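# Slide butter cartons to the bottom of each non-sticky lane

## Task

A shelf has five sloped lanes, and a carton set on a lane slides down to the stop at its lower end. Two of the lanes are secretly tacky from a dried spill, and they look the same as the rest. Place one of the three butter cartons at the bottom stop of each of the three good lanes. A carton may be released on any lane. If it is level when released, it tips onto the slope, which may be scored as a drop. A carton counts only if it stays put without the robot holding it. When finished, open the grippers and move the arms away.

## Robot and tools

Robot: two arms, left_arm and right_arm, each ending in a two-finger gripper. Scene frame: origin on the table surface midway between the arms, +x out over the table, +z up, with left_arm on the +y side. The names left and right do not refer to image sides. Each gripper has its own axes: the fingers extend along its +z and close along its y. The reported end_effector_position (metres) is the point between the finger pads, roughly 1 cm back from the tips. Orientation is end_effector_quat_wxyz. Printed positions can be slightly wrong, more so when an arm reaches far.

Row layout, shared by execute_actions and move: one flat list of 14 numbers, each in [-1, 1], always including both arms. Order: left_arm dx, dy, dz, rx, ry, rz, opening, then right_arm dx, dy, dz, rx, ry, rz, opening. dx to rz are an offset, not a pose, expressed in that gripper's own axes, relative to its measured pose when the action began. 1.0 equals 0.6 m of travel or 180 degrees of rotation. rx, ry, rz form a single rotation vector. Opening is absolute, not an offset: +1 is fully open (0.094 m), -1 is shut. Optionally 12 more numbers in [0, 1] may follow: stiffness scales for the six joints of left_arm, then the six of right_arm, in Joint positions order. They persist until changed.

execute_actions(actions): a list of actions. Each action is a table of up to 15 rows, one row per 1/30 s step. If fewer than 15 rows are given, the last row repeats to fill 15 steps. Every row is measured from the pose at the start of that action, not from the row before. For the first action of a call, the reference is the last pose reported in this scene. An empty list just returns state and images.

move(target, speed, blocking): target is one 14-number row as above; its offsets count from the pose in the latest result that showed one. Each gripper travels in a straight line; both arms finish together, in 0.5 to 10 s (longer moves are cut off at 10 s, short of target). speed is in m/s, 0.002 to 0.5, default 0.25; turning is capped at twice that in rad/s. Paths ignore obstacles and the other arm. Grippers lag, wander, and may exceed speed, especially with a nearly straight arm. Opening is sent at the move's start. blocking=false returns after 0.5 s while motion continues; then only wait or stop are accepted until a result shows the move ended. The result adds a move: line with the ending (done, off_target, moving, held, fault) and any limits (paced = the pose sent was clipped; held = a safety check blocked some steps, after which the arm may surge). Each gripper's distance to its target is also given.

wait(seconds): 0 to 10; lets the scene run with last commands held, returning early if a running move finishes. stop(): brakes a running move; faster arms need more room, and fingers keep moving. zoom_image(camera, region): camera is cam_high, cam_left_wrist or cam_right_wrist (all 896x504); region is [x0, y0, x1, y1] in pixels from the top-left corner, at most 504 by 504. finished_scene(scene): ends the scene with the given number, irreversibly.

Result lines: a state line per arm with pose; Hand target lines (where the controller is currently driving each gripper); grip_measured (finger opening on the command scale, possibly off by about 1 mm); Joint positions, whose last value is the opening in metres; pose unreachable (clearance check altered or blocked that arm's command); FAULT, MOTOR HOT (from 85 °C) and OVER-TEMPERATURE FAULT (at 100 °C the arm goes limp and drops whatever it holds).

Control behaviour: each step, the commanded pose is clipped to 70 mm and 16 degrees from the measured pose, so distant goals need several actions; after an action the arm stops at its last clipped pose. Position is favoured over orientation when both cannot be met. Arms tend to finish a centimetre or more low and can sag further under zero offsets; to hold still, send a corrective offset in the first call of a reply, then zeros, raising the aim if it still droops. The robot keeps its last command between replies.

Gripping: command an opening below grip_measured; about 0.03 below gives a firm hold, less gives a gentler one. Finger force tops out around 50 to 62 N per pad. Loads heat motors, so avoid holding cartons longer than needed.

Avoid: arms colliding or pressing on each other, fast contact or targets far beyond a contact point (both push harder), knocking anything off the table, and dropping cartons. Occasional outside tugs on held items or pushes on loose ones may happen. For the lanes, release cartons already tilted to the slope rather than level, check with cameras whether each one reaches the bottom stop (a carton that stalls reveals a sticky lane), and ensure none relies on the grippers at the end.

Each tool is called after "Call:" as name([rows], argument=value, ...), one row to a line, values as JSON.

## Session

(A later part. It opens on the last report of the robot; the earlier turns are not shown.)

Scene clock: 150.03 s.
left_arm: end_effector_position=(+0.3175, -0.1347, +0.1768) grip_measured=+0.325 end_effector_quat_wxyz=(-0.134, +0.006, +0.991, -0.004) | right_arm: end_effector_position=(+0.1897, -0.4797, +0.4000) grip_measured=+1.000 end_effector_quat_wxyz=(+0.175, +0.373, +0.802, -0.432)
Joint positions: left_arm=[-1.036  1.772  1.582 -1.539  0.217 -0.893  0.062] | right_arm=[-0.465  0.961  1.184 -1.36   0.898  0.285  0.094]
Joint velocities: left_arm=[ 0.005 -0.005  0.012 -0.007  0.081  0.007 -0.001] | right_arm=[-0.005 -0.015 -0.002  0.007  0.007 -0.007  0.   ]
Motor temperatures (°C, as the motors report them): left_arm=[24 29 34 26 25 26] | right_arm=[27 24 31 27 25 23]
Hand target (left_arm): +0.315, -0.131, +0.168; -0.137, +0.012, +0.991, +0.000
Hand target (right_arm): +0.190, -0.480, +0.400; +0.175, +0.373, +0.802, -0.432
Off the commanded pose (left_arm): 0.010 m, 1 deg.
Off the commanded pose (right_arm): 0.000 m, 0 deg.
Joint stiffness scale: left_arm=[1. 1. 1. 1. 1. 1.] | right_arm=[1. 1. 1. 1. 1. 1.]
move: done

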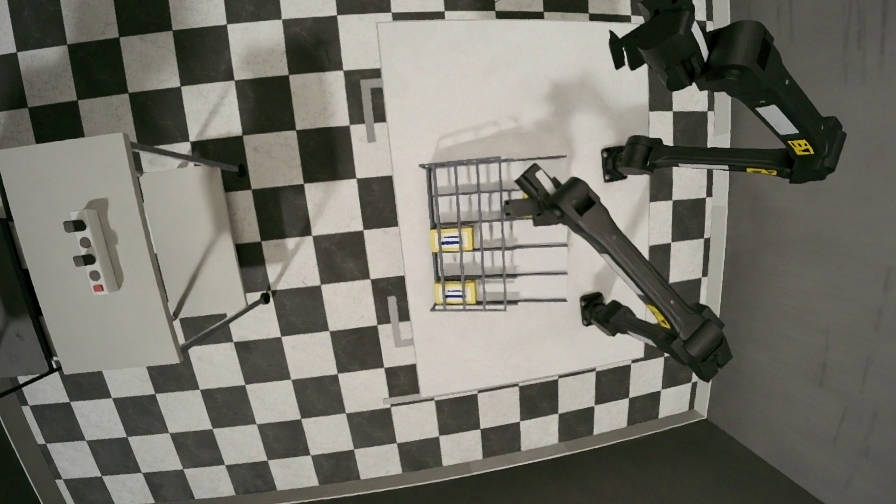

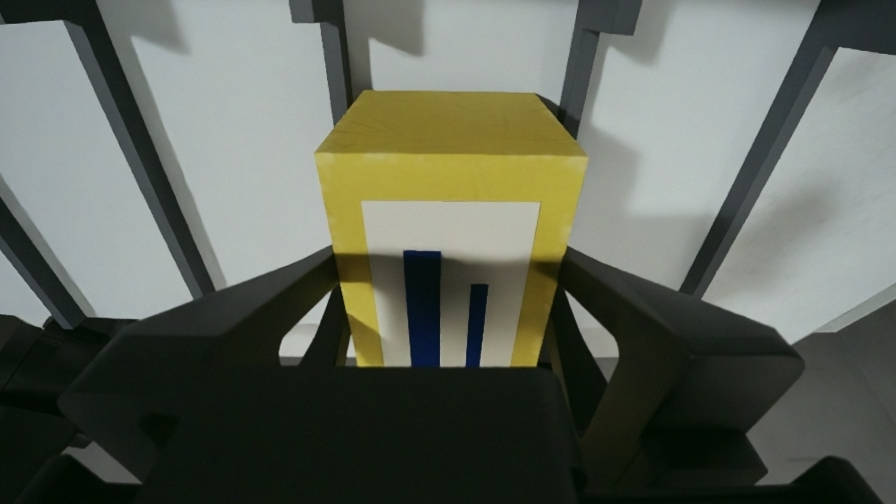

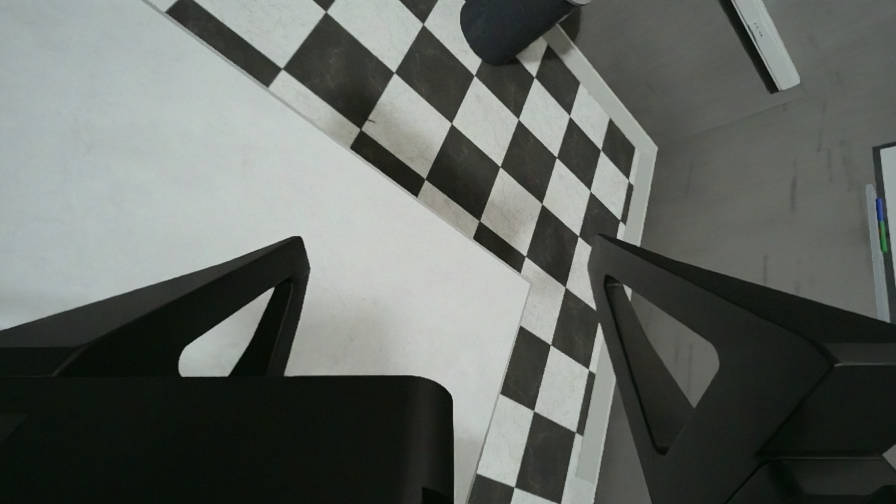

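Call:
move(target=[0,0,0,0,0,0,0.7, 0,0,0,0,0,0,1])

Call:
wait(seconds=1.5)

Scene clock: 152.43 s.
left_arm: end_effector_position=(+0.3175, -0.1347, +0.1768) grip_measured=+0.697 end_effector_quat_wxyz=(-0.134, +0.006, +0.991, -0.004) | right_arm: end_effector_position=(+0.1897, -0.4797, +0.4000) grip_measured=+1.000 end_effector_quat_wxyz=(+0.175, +0.373, +0.802, -0.432)
Joint positions: left_arm=[-1.036  1.772  1.582 -1.539  0.217 -0.893  0.08 ] | right_arm=[-0.465  0.961  1.184 -1.36   0.898  0.285  0.094]
Joint velocities: left_arm=[ 0.005 -0.005 -0.012  0.017  0.081 -0.022 -0.   ] | right_arm=[ 0.005 -0.005 -0.012  0.007  0.007  0.037  0.   ]
Motor temperatures (°C, as the motors report them): left_arm=[24 29 34 26 25 26] | right_arm=[27 24 31 27 25 23]
Hand target (left_arm): +0.318, -0.135, +0.177; -0.134, +0.006, +0.991, -0.004
Hand target (right_arm): +0.190, -0.480, +0.400; +0.175, +0.373, +0.802, -0.432
Off the commanded pose (left_arm): 0.000 m, 0 deg.
Off the commanded pose (right_arm): 0.000 m, 0 deg.
Joint stiffness scale: left_arm=[1. 1. 1. 1. 1. 1.] | right_arm=[1. 1. 1. 1. 1. 1.]
move: done

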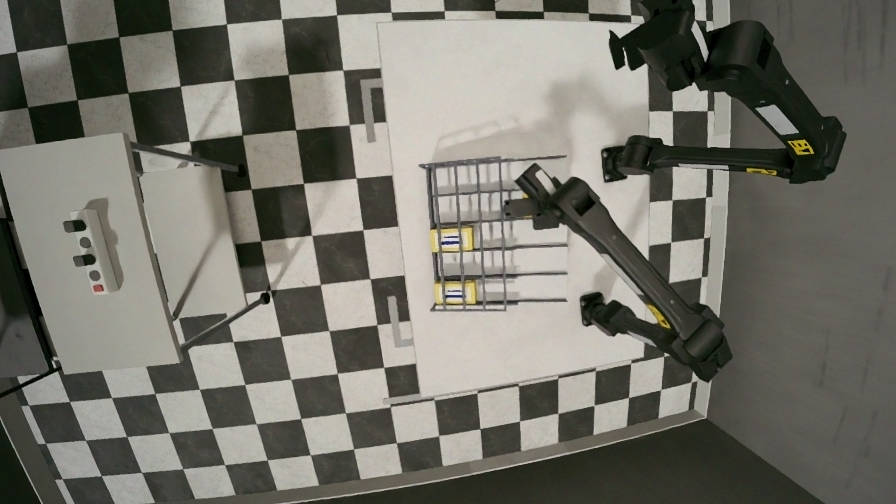

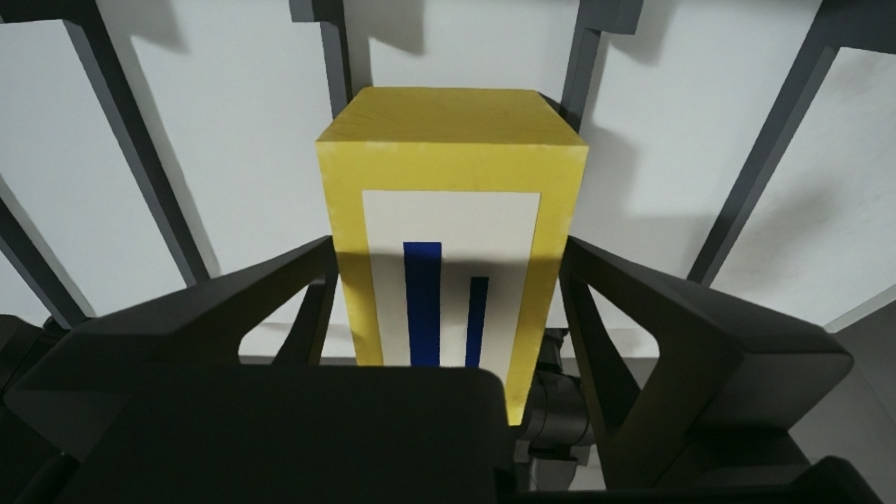

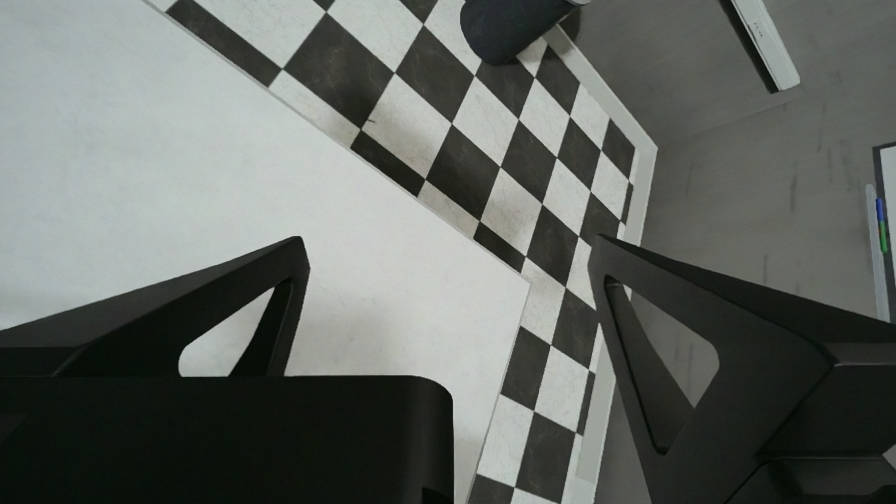

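Scene clock: 153.93 s.
left_arm: end_effector_position=(+0.3175, -0.1347, +0.1768) grip_measured=+0.697 end_effector_quat_wxyz=(-0.134, +0.006, +0.991, -0.004) | right_arm: end_effector_position=(+0.1897, -0.4797, +0.4000) grip_measured=+1.000 end_effector_quat_wxyz=(+0.175, +0.373, +0.802, -0.432)
Joint positions: left_arm=[-1.036  1.772  1.582 -1.539  0.217 -0.893  0.08 ] | right_arm=[-0.465  0.961  1.184 -1.36   0.898  0.285  0.094]
Joint velocities: left_arm=[-0.005 -0.015  0.012 -0.012 -0.007 -0.022  0.   ] | right_arm=[ 0.005 -0.005 -0.012 -0.012  0.037  0.007  0.   ]
Motor temperatures (°C, as the motors report them): left_arm=[24 29 33 26 25 26] | right_arm=[27 24 31 27 25 23]
Hand target (left_arm): +0.318, -0.135, +0.177; -0.134, +0.006, +0.991, -0.004
Hand target (right_arm): +0.190, -0.480, +0.400; +0.175, +0.373, +0.802, -0.432
Off the commanded pose (left_arm): 0.000 m, 0 deg.
Off the commanded pose (right_arm): 0.000 m, 0 deg.
Joint stiffness scale: left_arm=[1. 1. 1. 1. 1. 1.] | right_arm=[1. 1. 1. 1. 1. 1.]
wait: 1.50 s; at rest by 0.17 s

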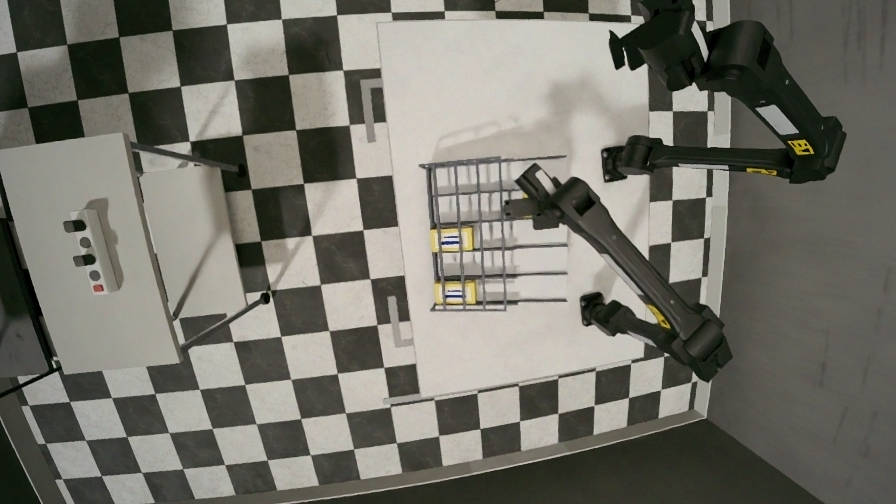

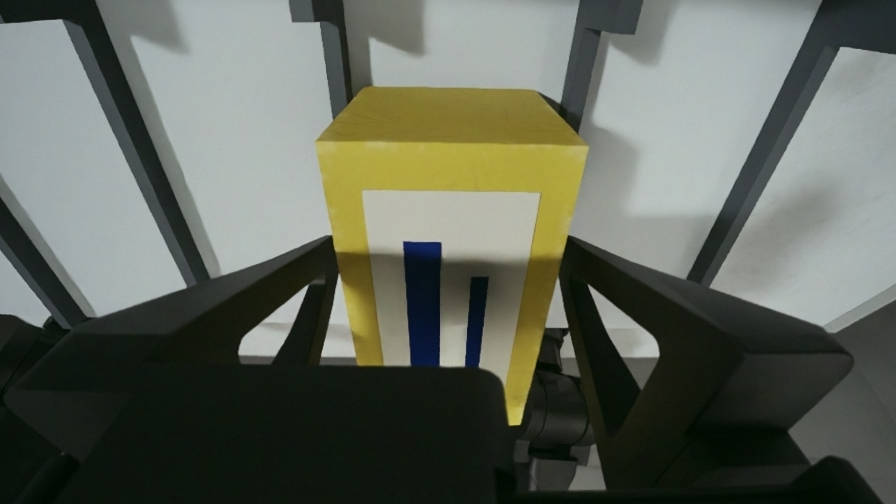

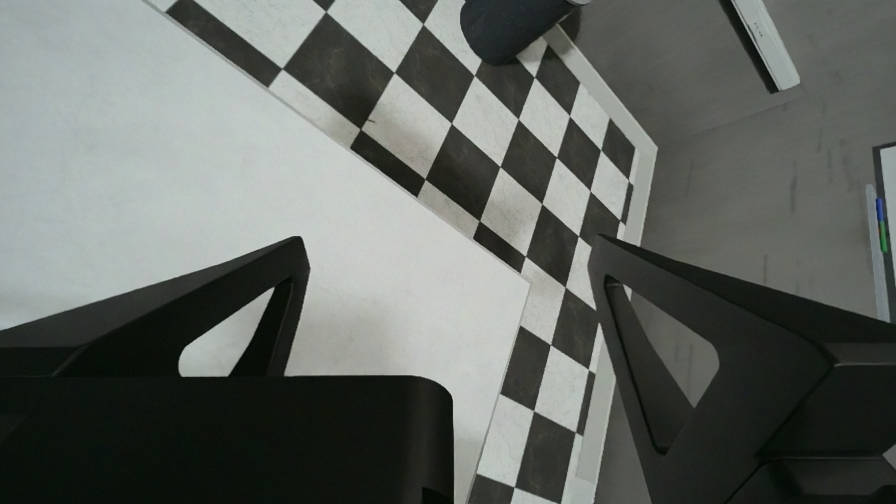

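Sticky (slope ≈17°). On to lane 5.

Call:
move(target=[0,0,0,0,0,0,0, 0,0,0,0,0,0,1])

Call:
move(target=[0,0,-0.11,0.01,-0.012,0,0.28, 0,0,0,0,0,0,1], speed=0.1)

Call:
move(target=[0,-0.195,-0.04,0.012,-0.012,0,0.28, 0,0,0,0,0,0,1], speed=0.1)

Scene clock: 156.93 s.
left_arm: end_effector_position=(+0.3176, -0.1346, +0.1768) grip_measured=+0.325 end_effector_quat_wxyz=(-0.133, +0.006, +0.991, -0.004) | right_arm: end_effector_position=(+0.1897, -0.4797, +0.4000) grip_measured=+1.000 end_effector_quat_wxyz=(+0.175, +0.373, +0.802, -0.432)
Joint positions: left_arm=[-1.036  1.772  1.582 -1.539  0.216 -0.893  0.062] | right_arm=[-0.465  0.961  1.184 -1.36   0.898  0.285  0.094]
Joint velocities: left_arm=[-0.005 -0.005  0.012  0.002  0.007 -0.095 -0.   ] | right_arm=[-0.015 -0.015 -0.007 -0.007 -0.022 -0.022  0.   ]
Motor temperatures (°C, as the motors report them): left_arm=[24 29 33 26 25 26] | right_arm=[27 24 31 27 25 23]
Hand target (left_arm): +0.318, -0.135, +0.177; -0.134, +0.006, +0.991, -0.004
Hand target (right_arm): +0.190, -0.480, +0.400; +0.175, +0.373, +0.802, -0.432
Off the commanded pose (left_arm): 0.000 m, 0 deg.
Off the commanded pose (right_arm): 0.000 m, 0 deg.
Joint stiffness scale: left_arm=[1. 1. 1. 1. 1. 1.] | right_arm=[1. 1. 1. 1. 1. 1.]
move: done

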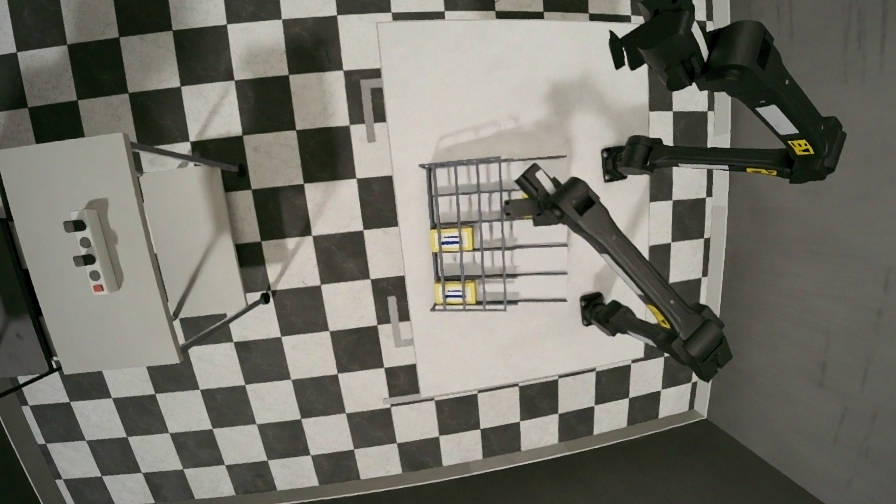

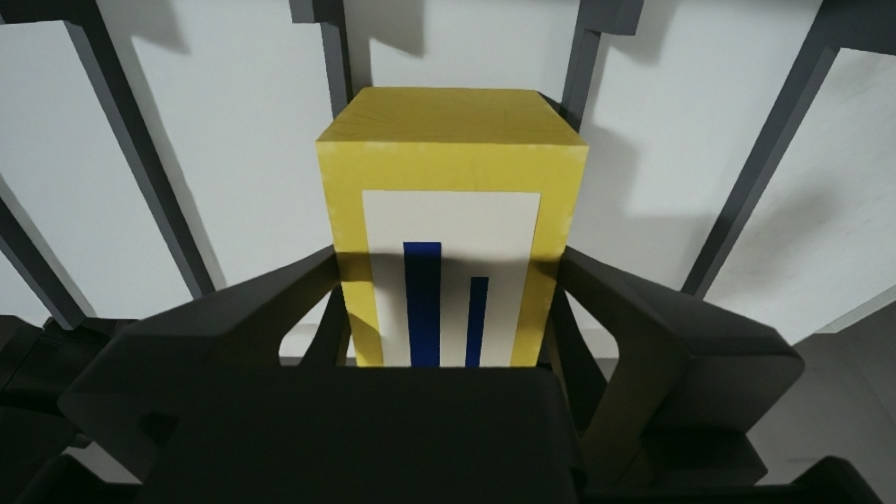

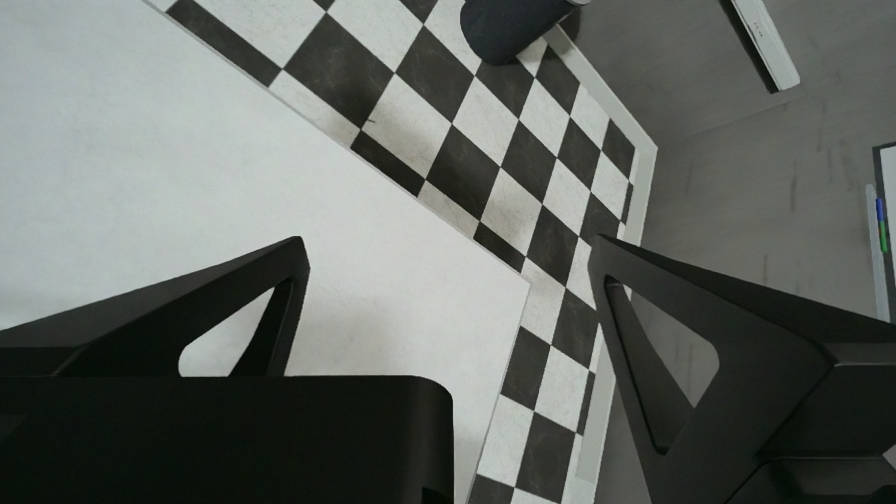

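Scene clock: 158.00 s.
left_arm: end_effector_position=(+0.3254, -0.1264, +0.2029) grip_measured=+0.325 end_effector_quat_wxyz=(-0.134, -0.001, +0.991, +0.009) | right_arm: end_effector_position=(+0.1897, -0.4797, +0.4000) grip_measured=+1.000 end_effector_quat_wxyz=(+0.175, +0.373, +0.802, -0.432)
Joint positions: left_arm=[-1.019  1.77   1.647 -1.63   0.199 -0.889  0.062] | right_arm=[-0.465  0.961  1.184 -1.36   0.898  0.285  0.094]
Joint velocities: left_arm=[ 0.005 -0.005  0.002 -0.002 -0.022  0.022 -0.   ] | right_arm=[ 0.005 -0.005 -0.007 -0.007  0.007 -0.022  0.   ]
Motor temperatures (°C, as the motors report them): left_arm=[24 29 33 26 25 26] | right_arm=[27 24 31 27 25 23]
Hand target (left_arm): +0.334, -0.133, +0.240; -0.114, +0.004, +0.993, -0.020
Hand target (right_arm): +0.190, -0.480, +0.400; +0.175, +0.373, +0.802, -0.432
Off the commanded pose (left_arm): 0.040 m, 4 deg.
Off the commanded pose (right_arm): 0.000 m, 0 deg.
Joint stiffness scale: left_arm=[1. 1. 1. 1. 1. 1.] | right_arm=[1. 1. 1. 1. 1. 1.]
move: off_target (left_arm)

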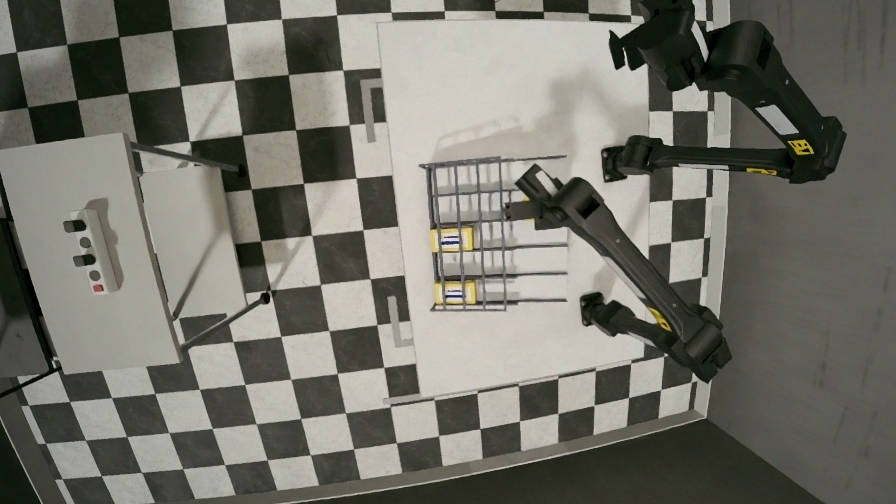

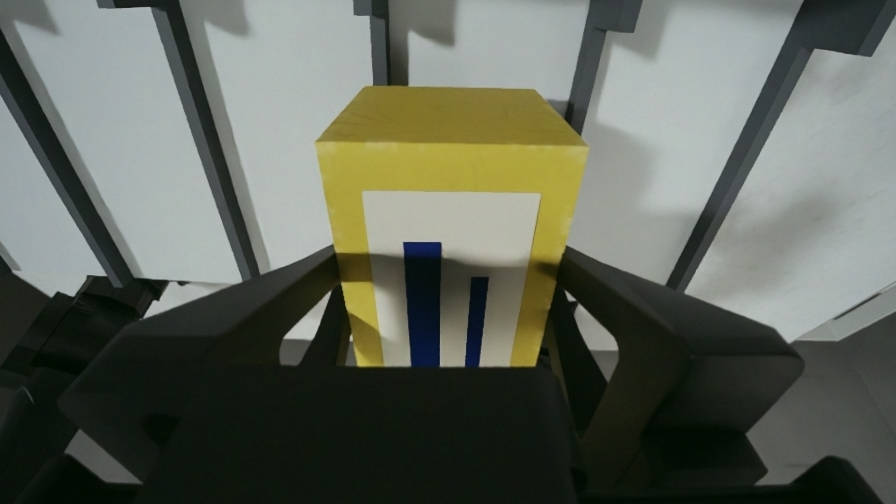

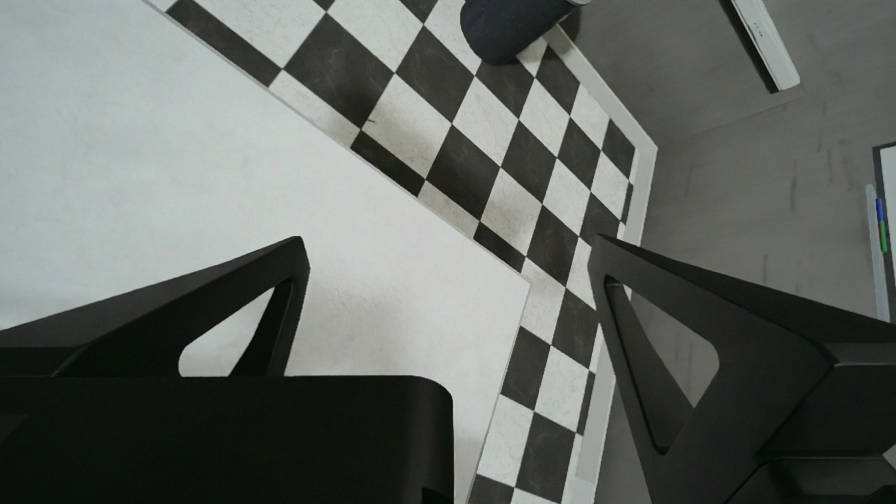

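Scene clock: 159.47 s.
left_arm: end_effector_position=(+0.3269, -0.1534, +0.1800) grip_measured=+0.325 end_effector_quat_wxyz=(-0.140, +0.016, +0.989, +0.051) | right_arm: end_effector_position=(+0.1897, -0.4797, +0.4000) grip_measured=+1.000 end_effector_quat_wxyz=(+0.175, +0.373, +0.802, -0.432)
Joint positions: left_arm=[-1.061  1.89   1.751 -1.685  0.163 -0.893  0.062] | right_arm=[-0.465  0.961  1.184 -1.36   0.898  0.285  0.094]
Joint velocities: left_arm=[-0.005 -0.005  0.002 -0.002 -0.037 -0.007 -0.   ] | right_arm=[-0.005 -0.005  0.002 -0.007  0.066  0.037  0.   ]
Motor temperatures (°C, as the motors report them): left_arm=[24 29 34 26 25 26] | right_arm=[27 24 31 27 25 23]
Hand target (left_arm): +0.325, -0.215, +0.215; -0.118, +0.000, +0.993, -0.015
Hand target (right_arm): +0.190, -0.480, +0.400; +0.175, +0.373, +0.802, -0.432
Off the commanded pose (left_arm): 0.101 m, 8 deg; position clipped at the last step of the last action.
Off the commanded pose (right_arm): 0.000 m, 0 deg.
Joint stiffness scale: left_arm=[1. 1. 1. 1. 1. 1.] | right_arm=[1. 1. 1. 1. 1. 1.]
move: off_target (left_arm); limits=paced

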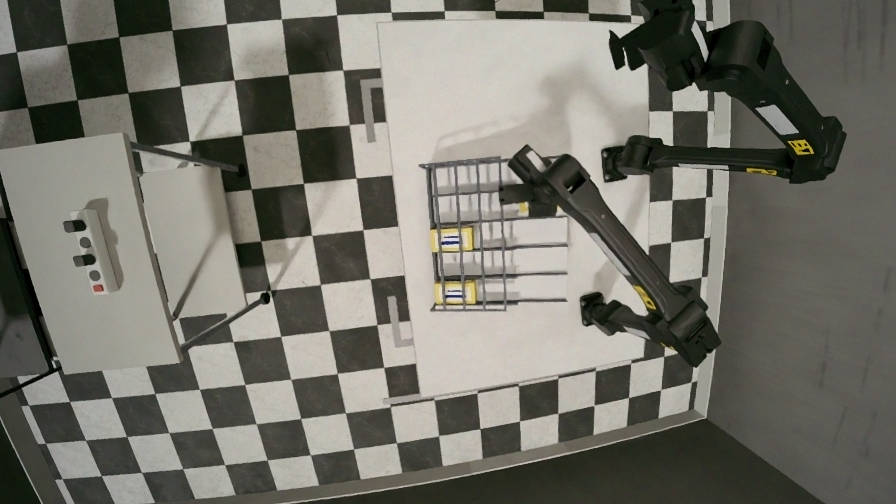

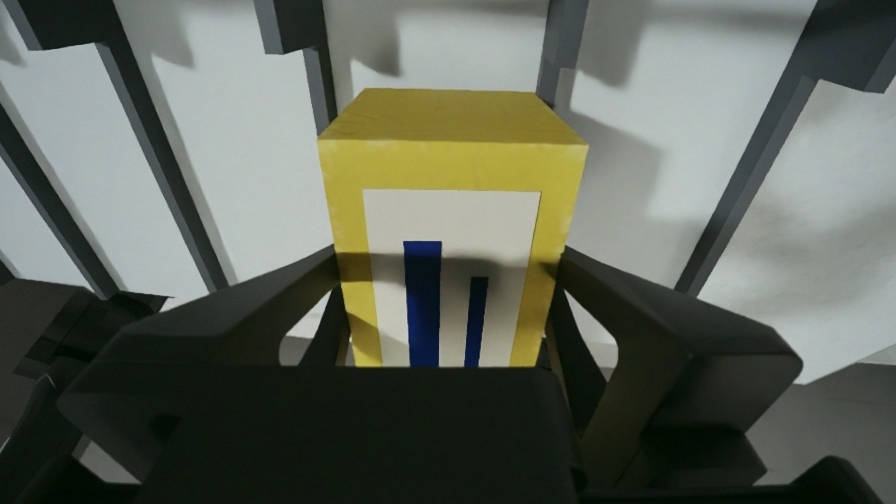

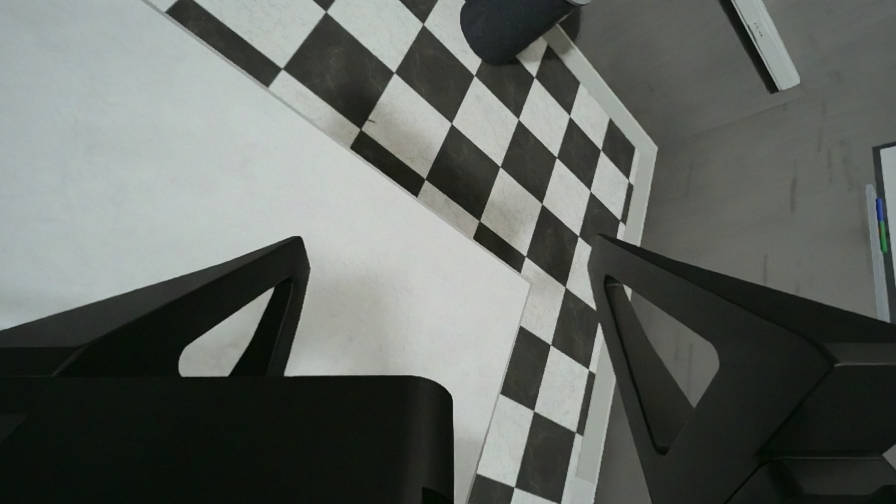

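Sagged and snagged on the divider. Back off and lift higher.

Call:
move(target=[0,0.02,-0.16,0.035,-0.03,0,0.28, 0,0,0,0,0,0,1], speed=0.08)

Scene clock: 163.20 s.
left_arm: end_effector_position=(+0.3412, -0.1418, +0.2335) grip_measured=+0.325 end_effector_quat_wxyz=(-0.102, +0.008, +0.995, +0.008) | right_arm: end_effector_position=(+0.1897, -0.4797, +0.4000) grip_measured=+1.000 end_effector_quat_wxyz=(+0.175, +0.373, +0.802, -0.432)
Joint positions: left_arm=[-1.03   1.796  1.771 -1.685  0.151 -0.888  0.062] | right_arm=[-0.465  0.961  1.184 -1.36   0.898  0.285  0.094]
Joint velocities: left_arm=[-0.024 -0.015 -0.007 -0.012 -0.007 -0.007 -0.001] | right_arm=[ 0.005 -0.015 -0.017  0.007 -0.125  0.037  0.   ]
Motor temperatures (°C, as the motors report them): left_arm=[24 30 37 26 26 26] | right_arm=[27 24 31 27 25 23]
Hand target (left_arm): +0.353, -0.150, +0.273; -0.072, +0.007, +0.997, -0.032
Hand target (right_arm): +0.190, -0.480, +0.400; +0.175, +0.373, +0.802, -0.432
Off the commanded pose (left_arm): 0.043 m, 2 deg.
Off the commanded pose (right_arm): 0.000 m, 0 deg.
Joint stiffness scale: left_arm=[1. 1. 1. 1. 1. 1.] | right_arm=[1. 1. 1. 1. 1. 1.]
joint sent to its limit (left arm) — the command would take joint 4 (wrist pitch) past its lower limit, so that joint was sent only as far as its limit.
move: off_target (left_arm)

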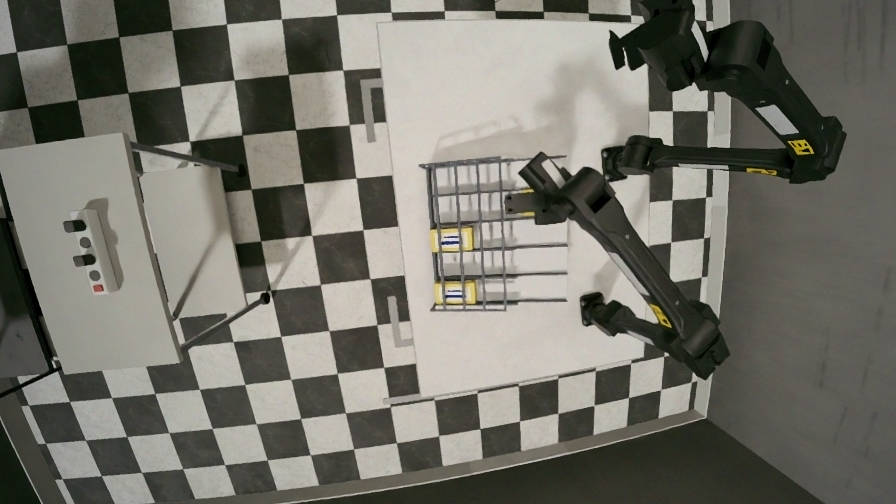

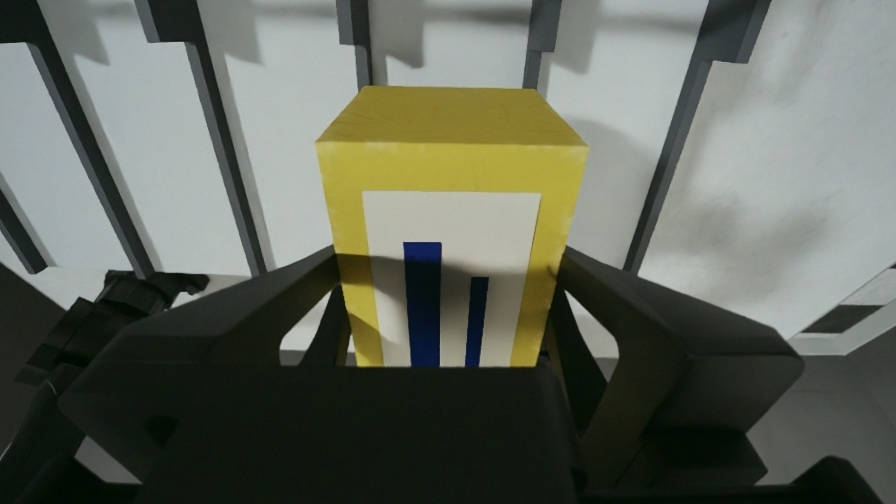

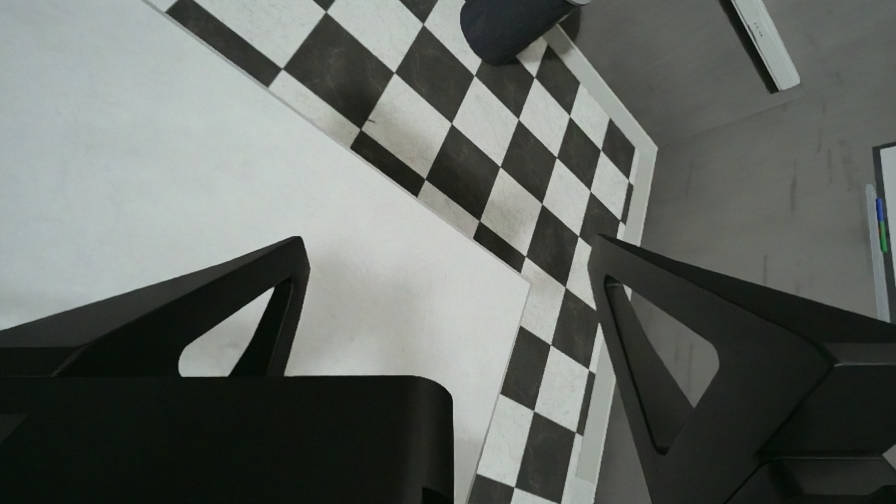

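Call:
move(target=[0.02,-0.17,-0.025,0.012,0.005,0,0.28, 0,0,0,0,0,0,1], speed=0.08)

Scene clock: 166.57 s.
left_arm: end_effector_position=(+0.3241, -0.2252, +0.2181) grip_measured=+0.325 end_effector_quat_wxyz=(-0.110, +0.005, +0.994, -0.007) | right_arm: end_effector_position=(+0.1897, -0.4797, +0.4000) grip_measured=+1.000 end_effector_quat_wxyz=(+0.175, +0.373, +0.802, -0.432)
Joint positions: left_arm=[-1.128  1.954  1.962 -1.685  0.194 -0.994  0.062] | right_arm=[-0.465  0.961  1.184 -1.36   0.898  0.285  0.094]
Joint velocities: left_arm=[ 0.015 -0.015 -0.017 -0.007 -0.037 -0.037  0.   ] | right_arm=[ 0.005 -0.005  0.002 -0.007  0.051  0.066  0.   ]
Motor temperatures (°C, as the motors report them): left_arm=[24 30 37 26 26 26] | right_arm=[27 24 31 27 25 23]
Hand target (left_arm): +0.329, -0.242, +0.248; -0.092, +0.003, +0.995, -0.042
Hand target (right_arm): +0.190, -0.480, +0.400; +0.175, +0.373, +0.802, -0.432
Off the commanded pose (left_arm): 0.037 m, 0 deg.
Off the commanded pose (right_arm): 0.000 m, 0 deg.
Joint stiffness scale: left_arm=[1. 1. 1. 1. 1. 1.] | right_arm=[1. 1. 1. 1. 1. 1.]
joint sent to its limit (left arm) — the command would take joint 4 (wrist pitch) past its lower limit, so that joint was sent only as far as its limit.
move: off_target (left_arm)

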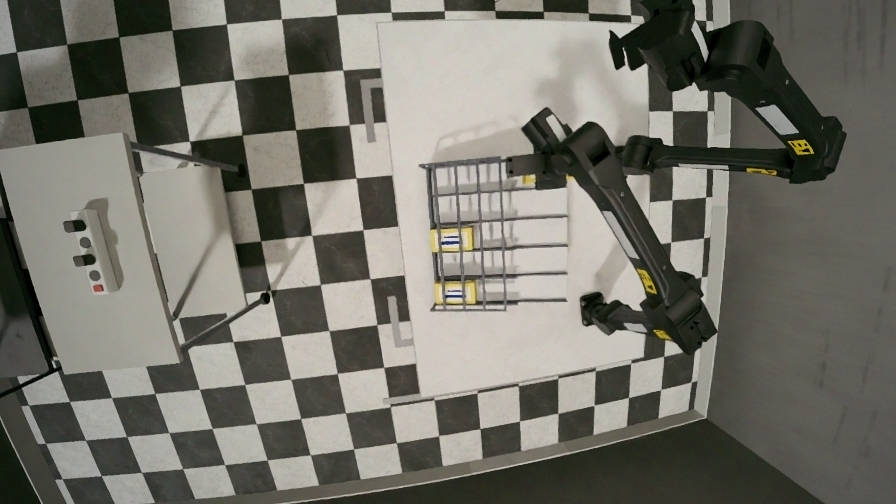

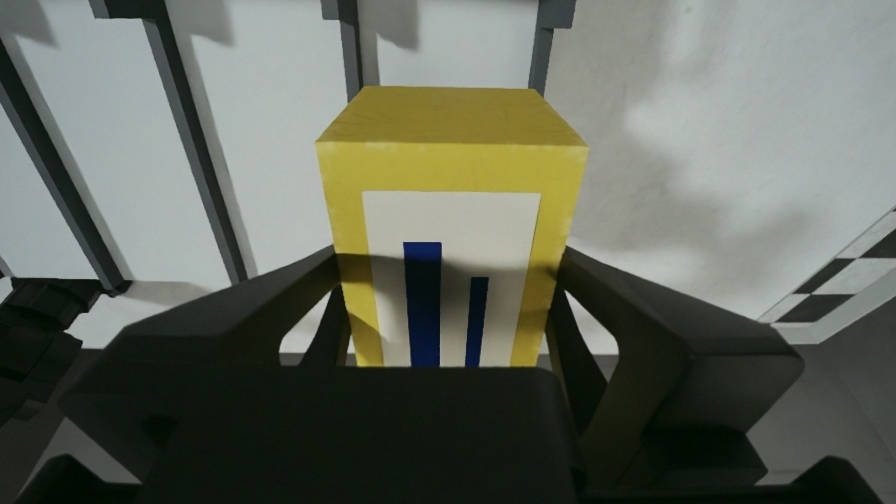

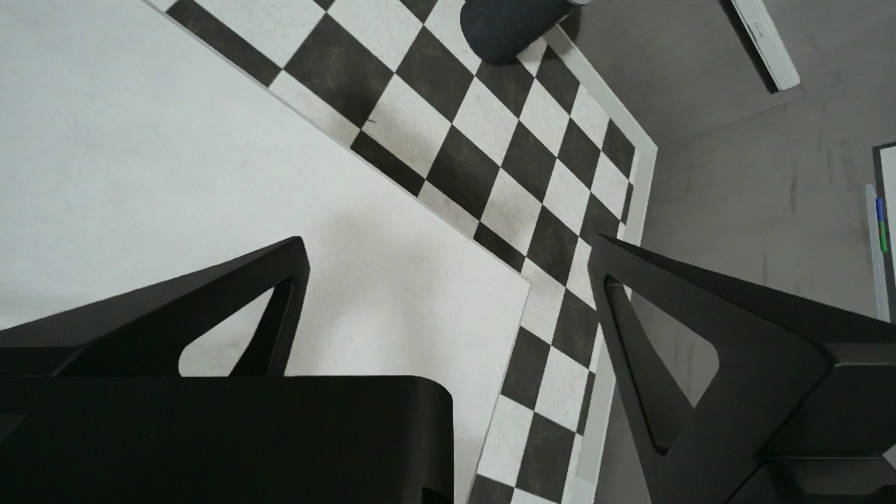

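Centered. Lower with tilt.

Call:
move(target=[-0.005,0,0.085,0,0.015,0,0.28, 0,0,0,0,0,0,1], speed=0.03)

Scene clock: 170.97 s.
left_arm: end_effector_position=(+0.3169, -0.2241, +0.1762) grip_measured=+0.325 end_effector_quat_wxyz=(-0.130, +0.002, +0.991, -0.005) | right_arm: end_effector_position=(+0.1897, -0.4797, +0.4000) grip_measured=+1.000 end_effector_quat_wxyz=(+0.175, +0.373, +0.802, -0.432)
Joint positions: left_arm=[-1.128  1.964  1.862 -1.601  0.226 -0.995  0.062] | right_arm=[-0.465  0.961  1.184 -1.36   0.898  0.285  0.094]
Joint velocities: left_arm=[-0.015 -0.005  0.007 -0.007  0.007 -0.007 -0.   ] | right_arm=[-0.005 -0.024 -0.002 -0.007 -0.022 -0.051  0.   ]
Motor temperatures (°C, as the motors report them): left_arm=[24 30 37 26 26 26] | right_arm=[27 24 31 27 25 23]
Hand target (left_arm): +0.315, -0.226, +0.168; -0.133, +0.005, +0.991, -0.007
Hand target (right_arm): +0.190, -0.480, +0.400; +0.175, +0.373, +0.802, -0.432
Off the commanded pose (left_arm): 0.009 m, 1 deg.
Off the commanded pose (right_arm): 0.000 m, 0 deg.
Joint stiffness scale: left_arm=[1. 1. 1. 1. 1. 1.] | right_arm=[1. 1. 1. 1. 1. 1.]
move: done

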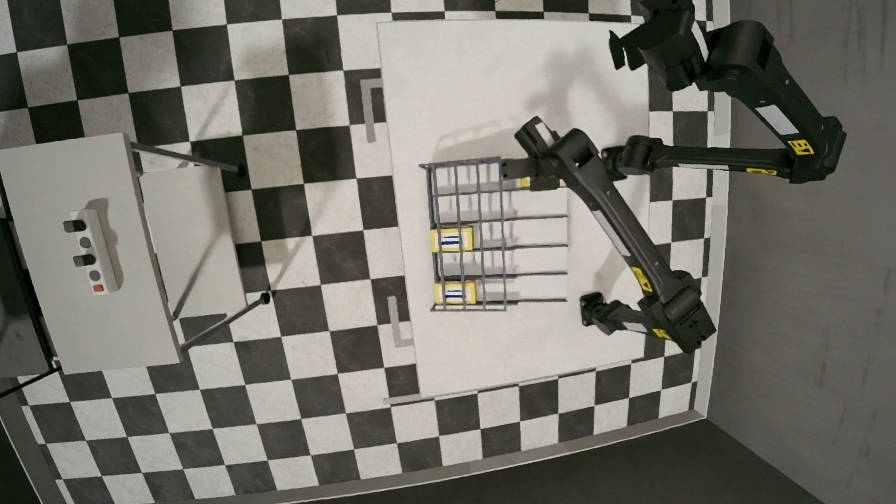

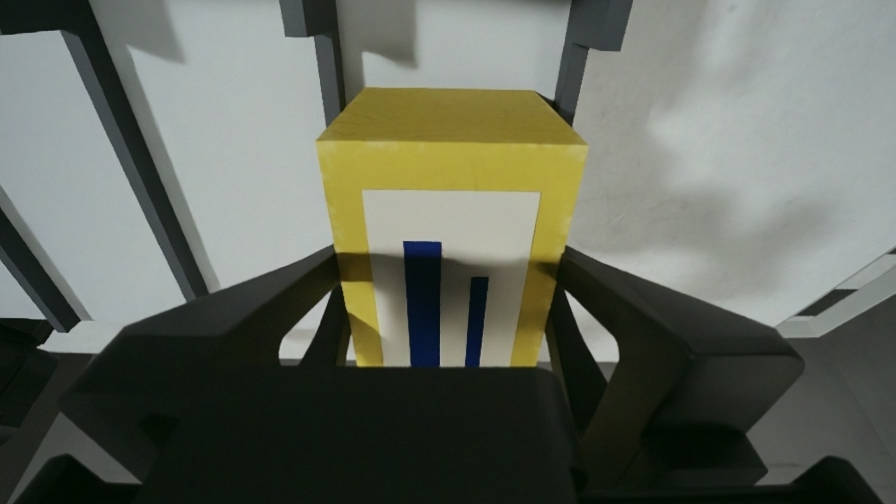

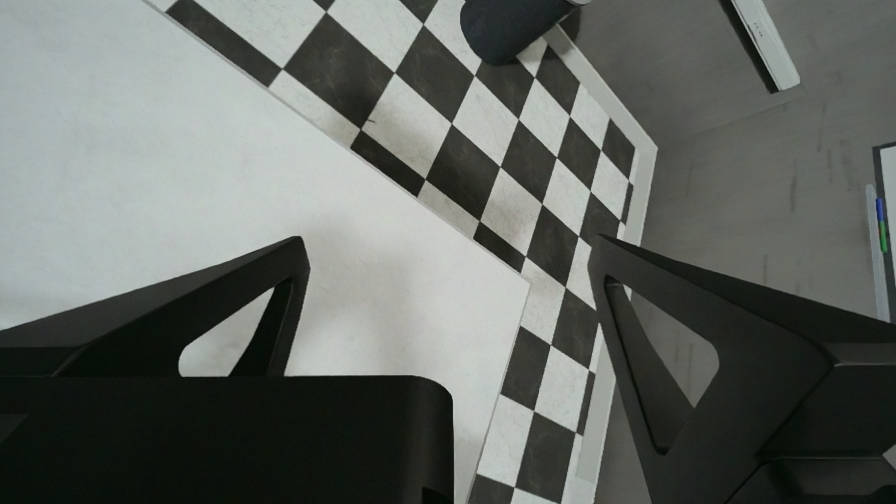

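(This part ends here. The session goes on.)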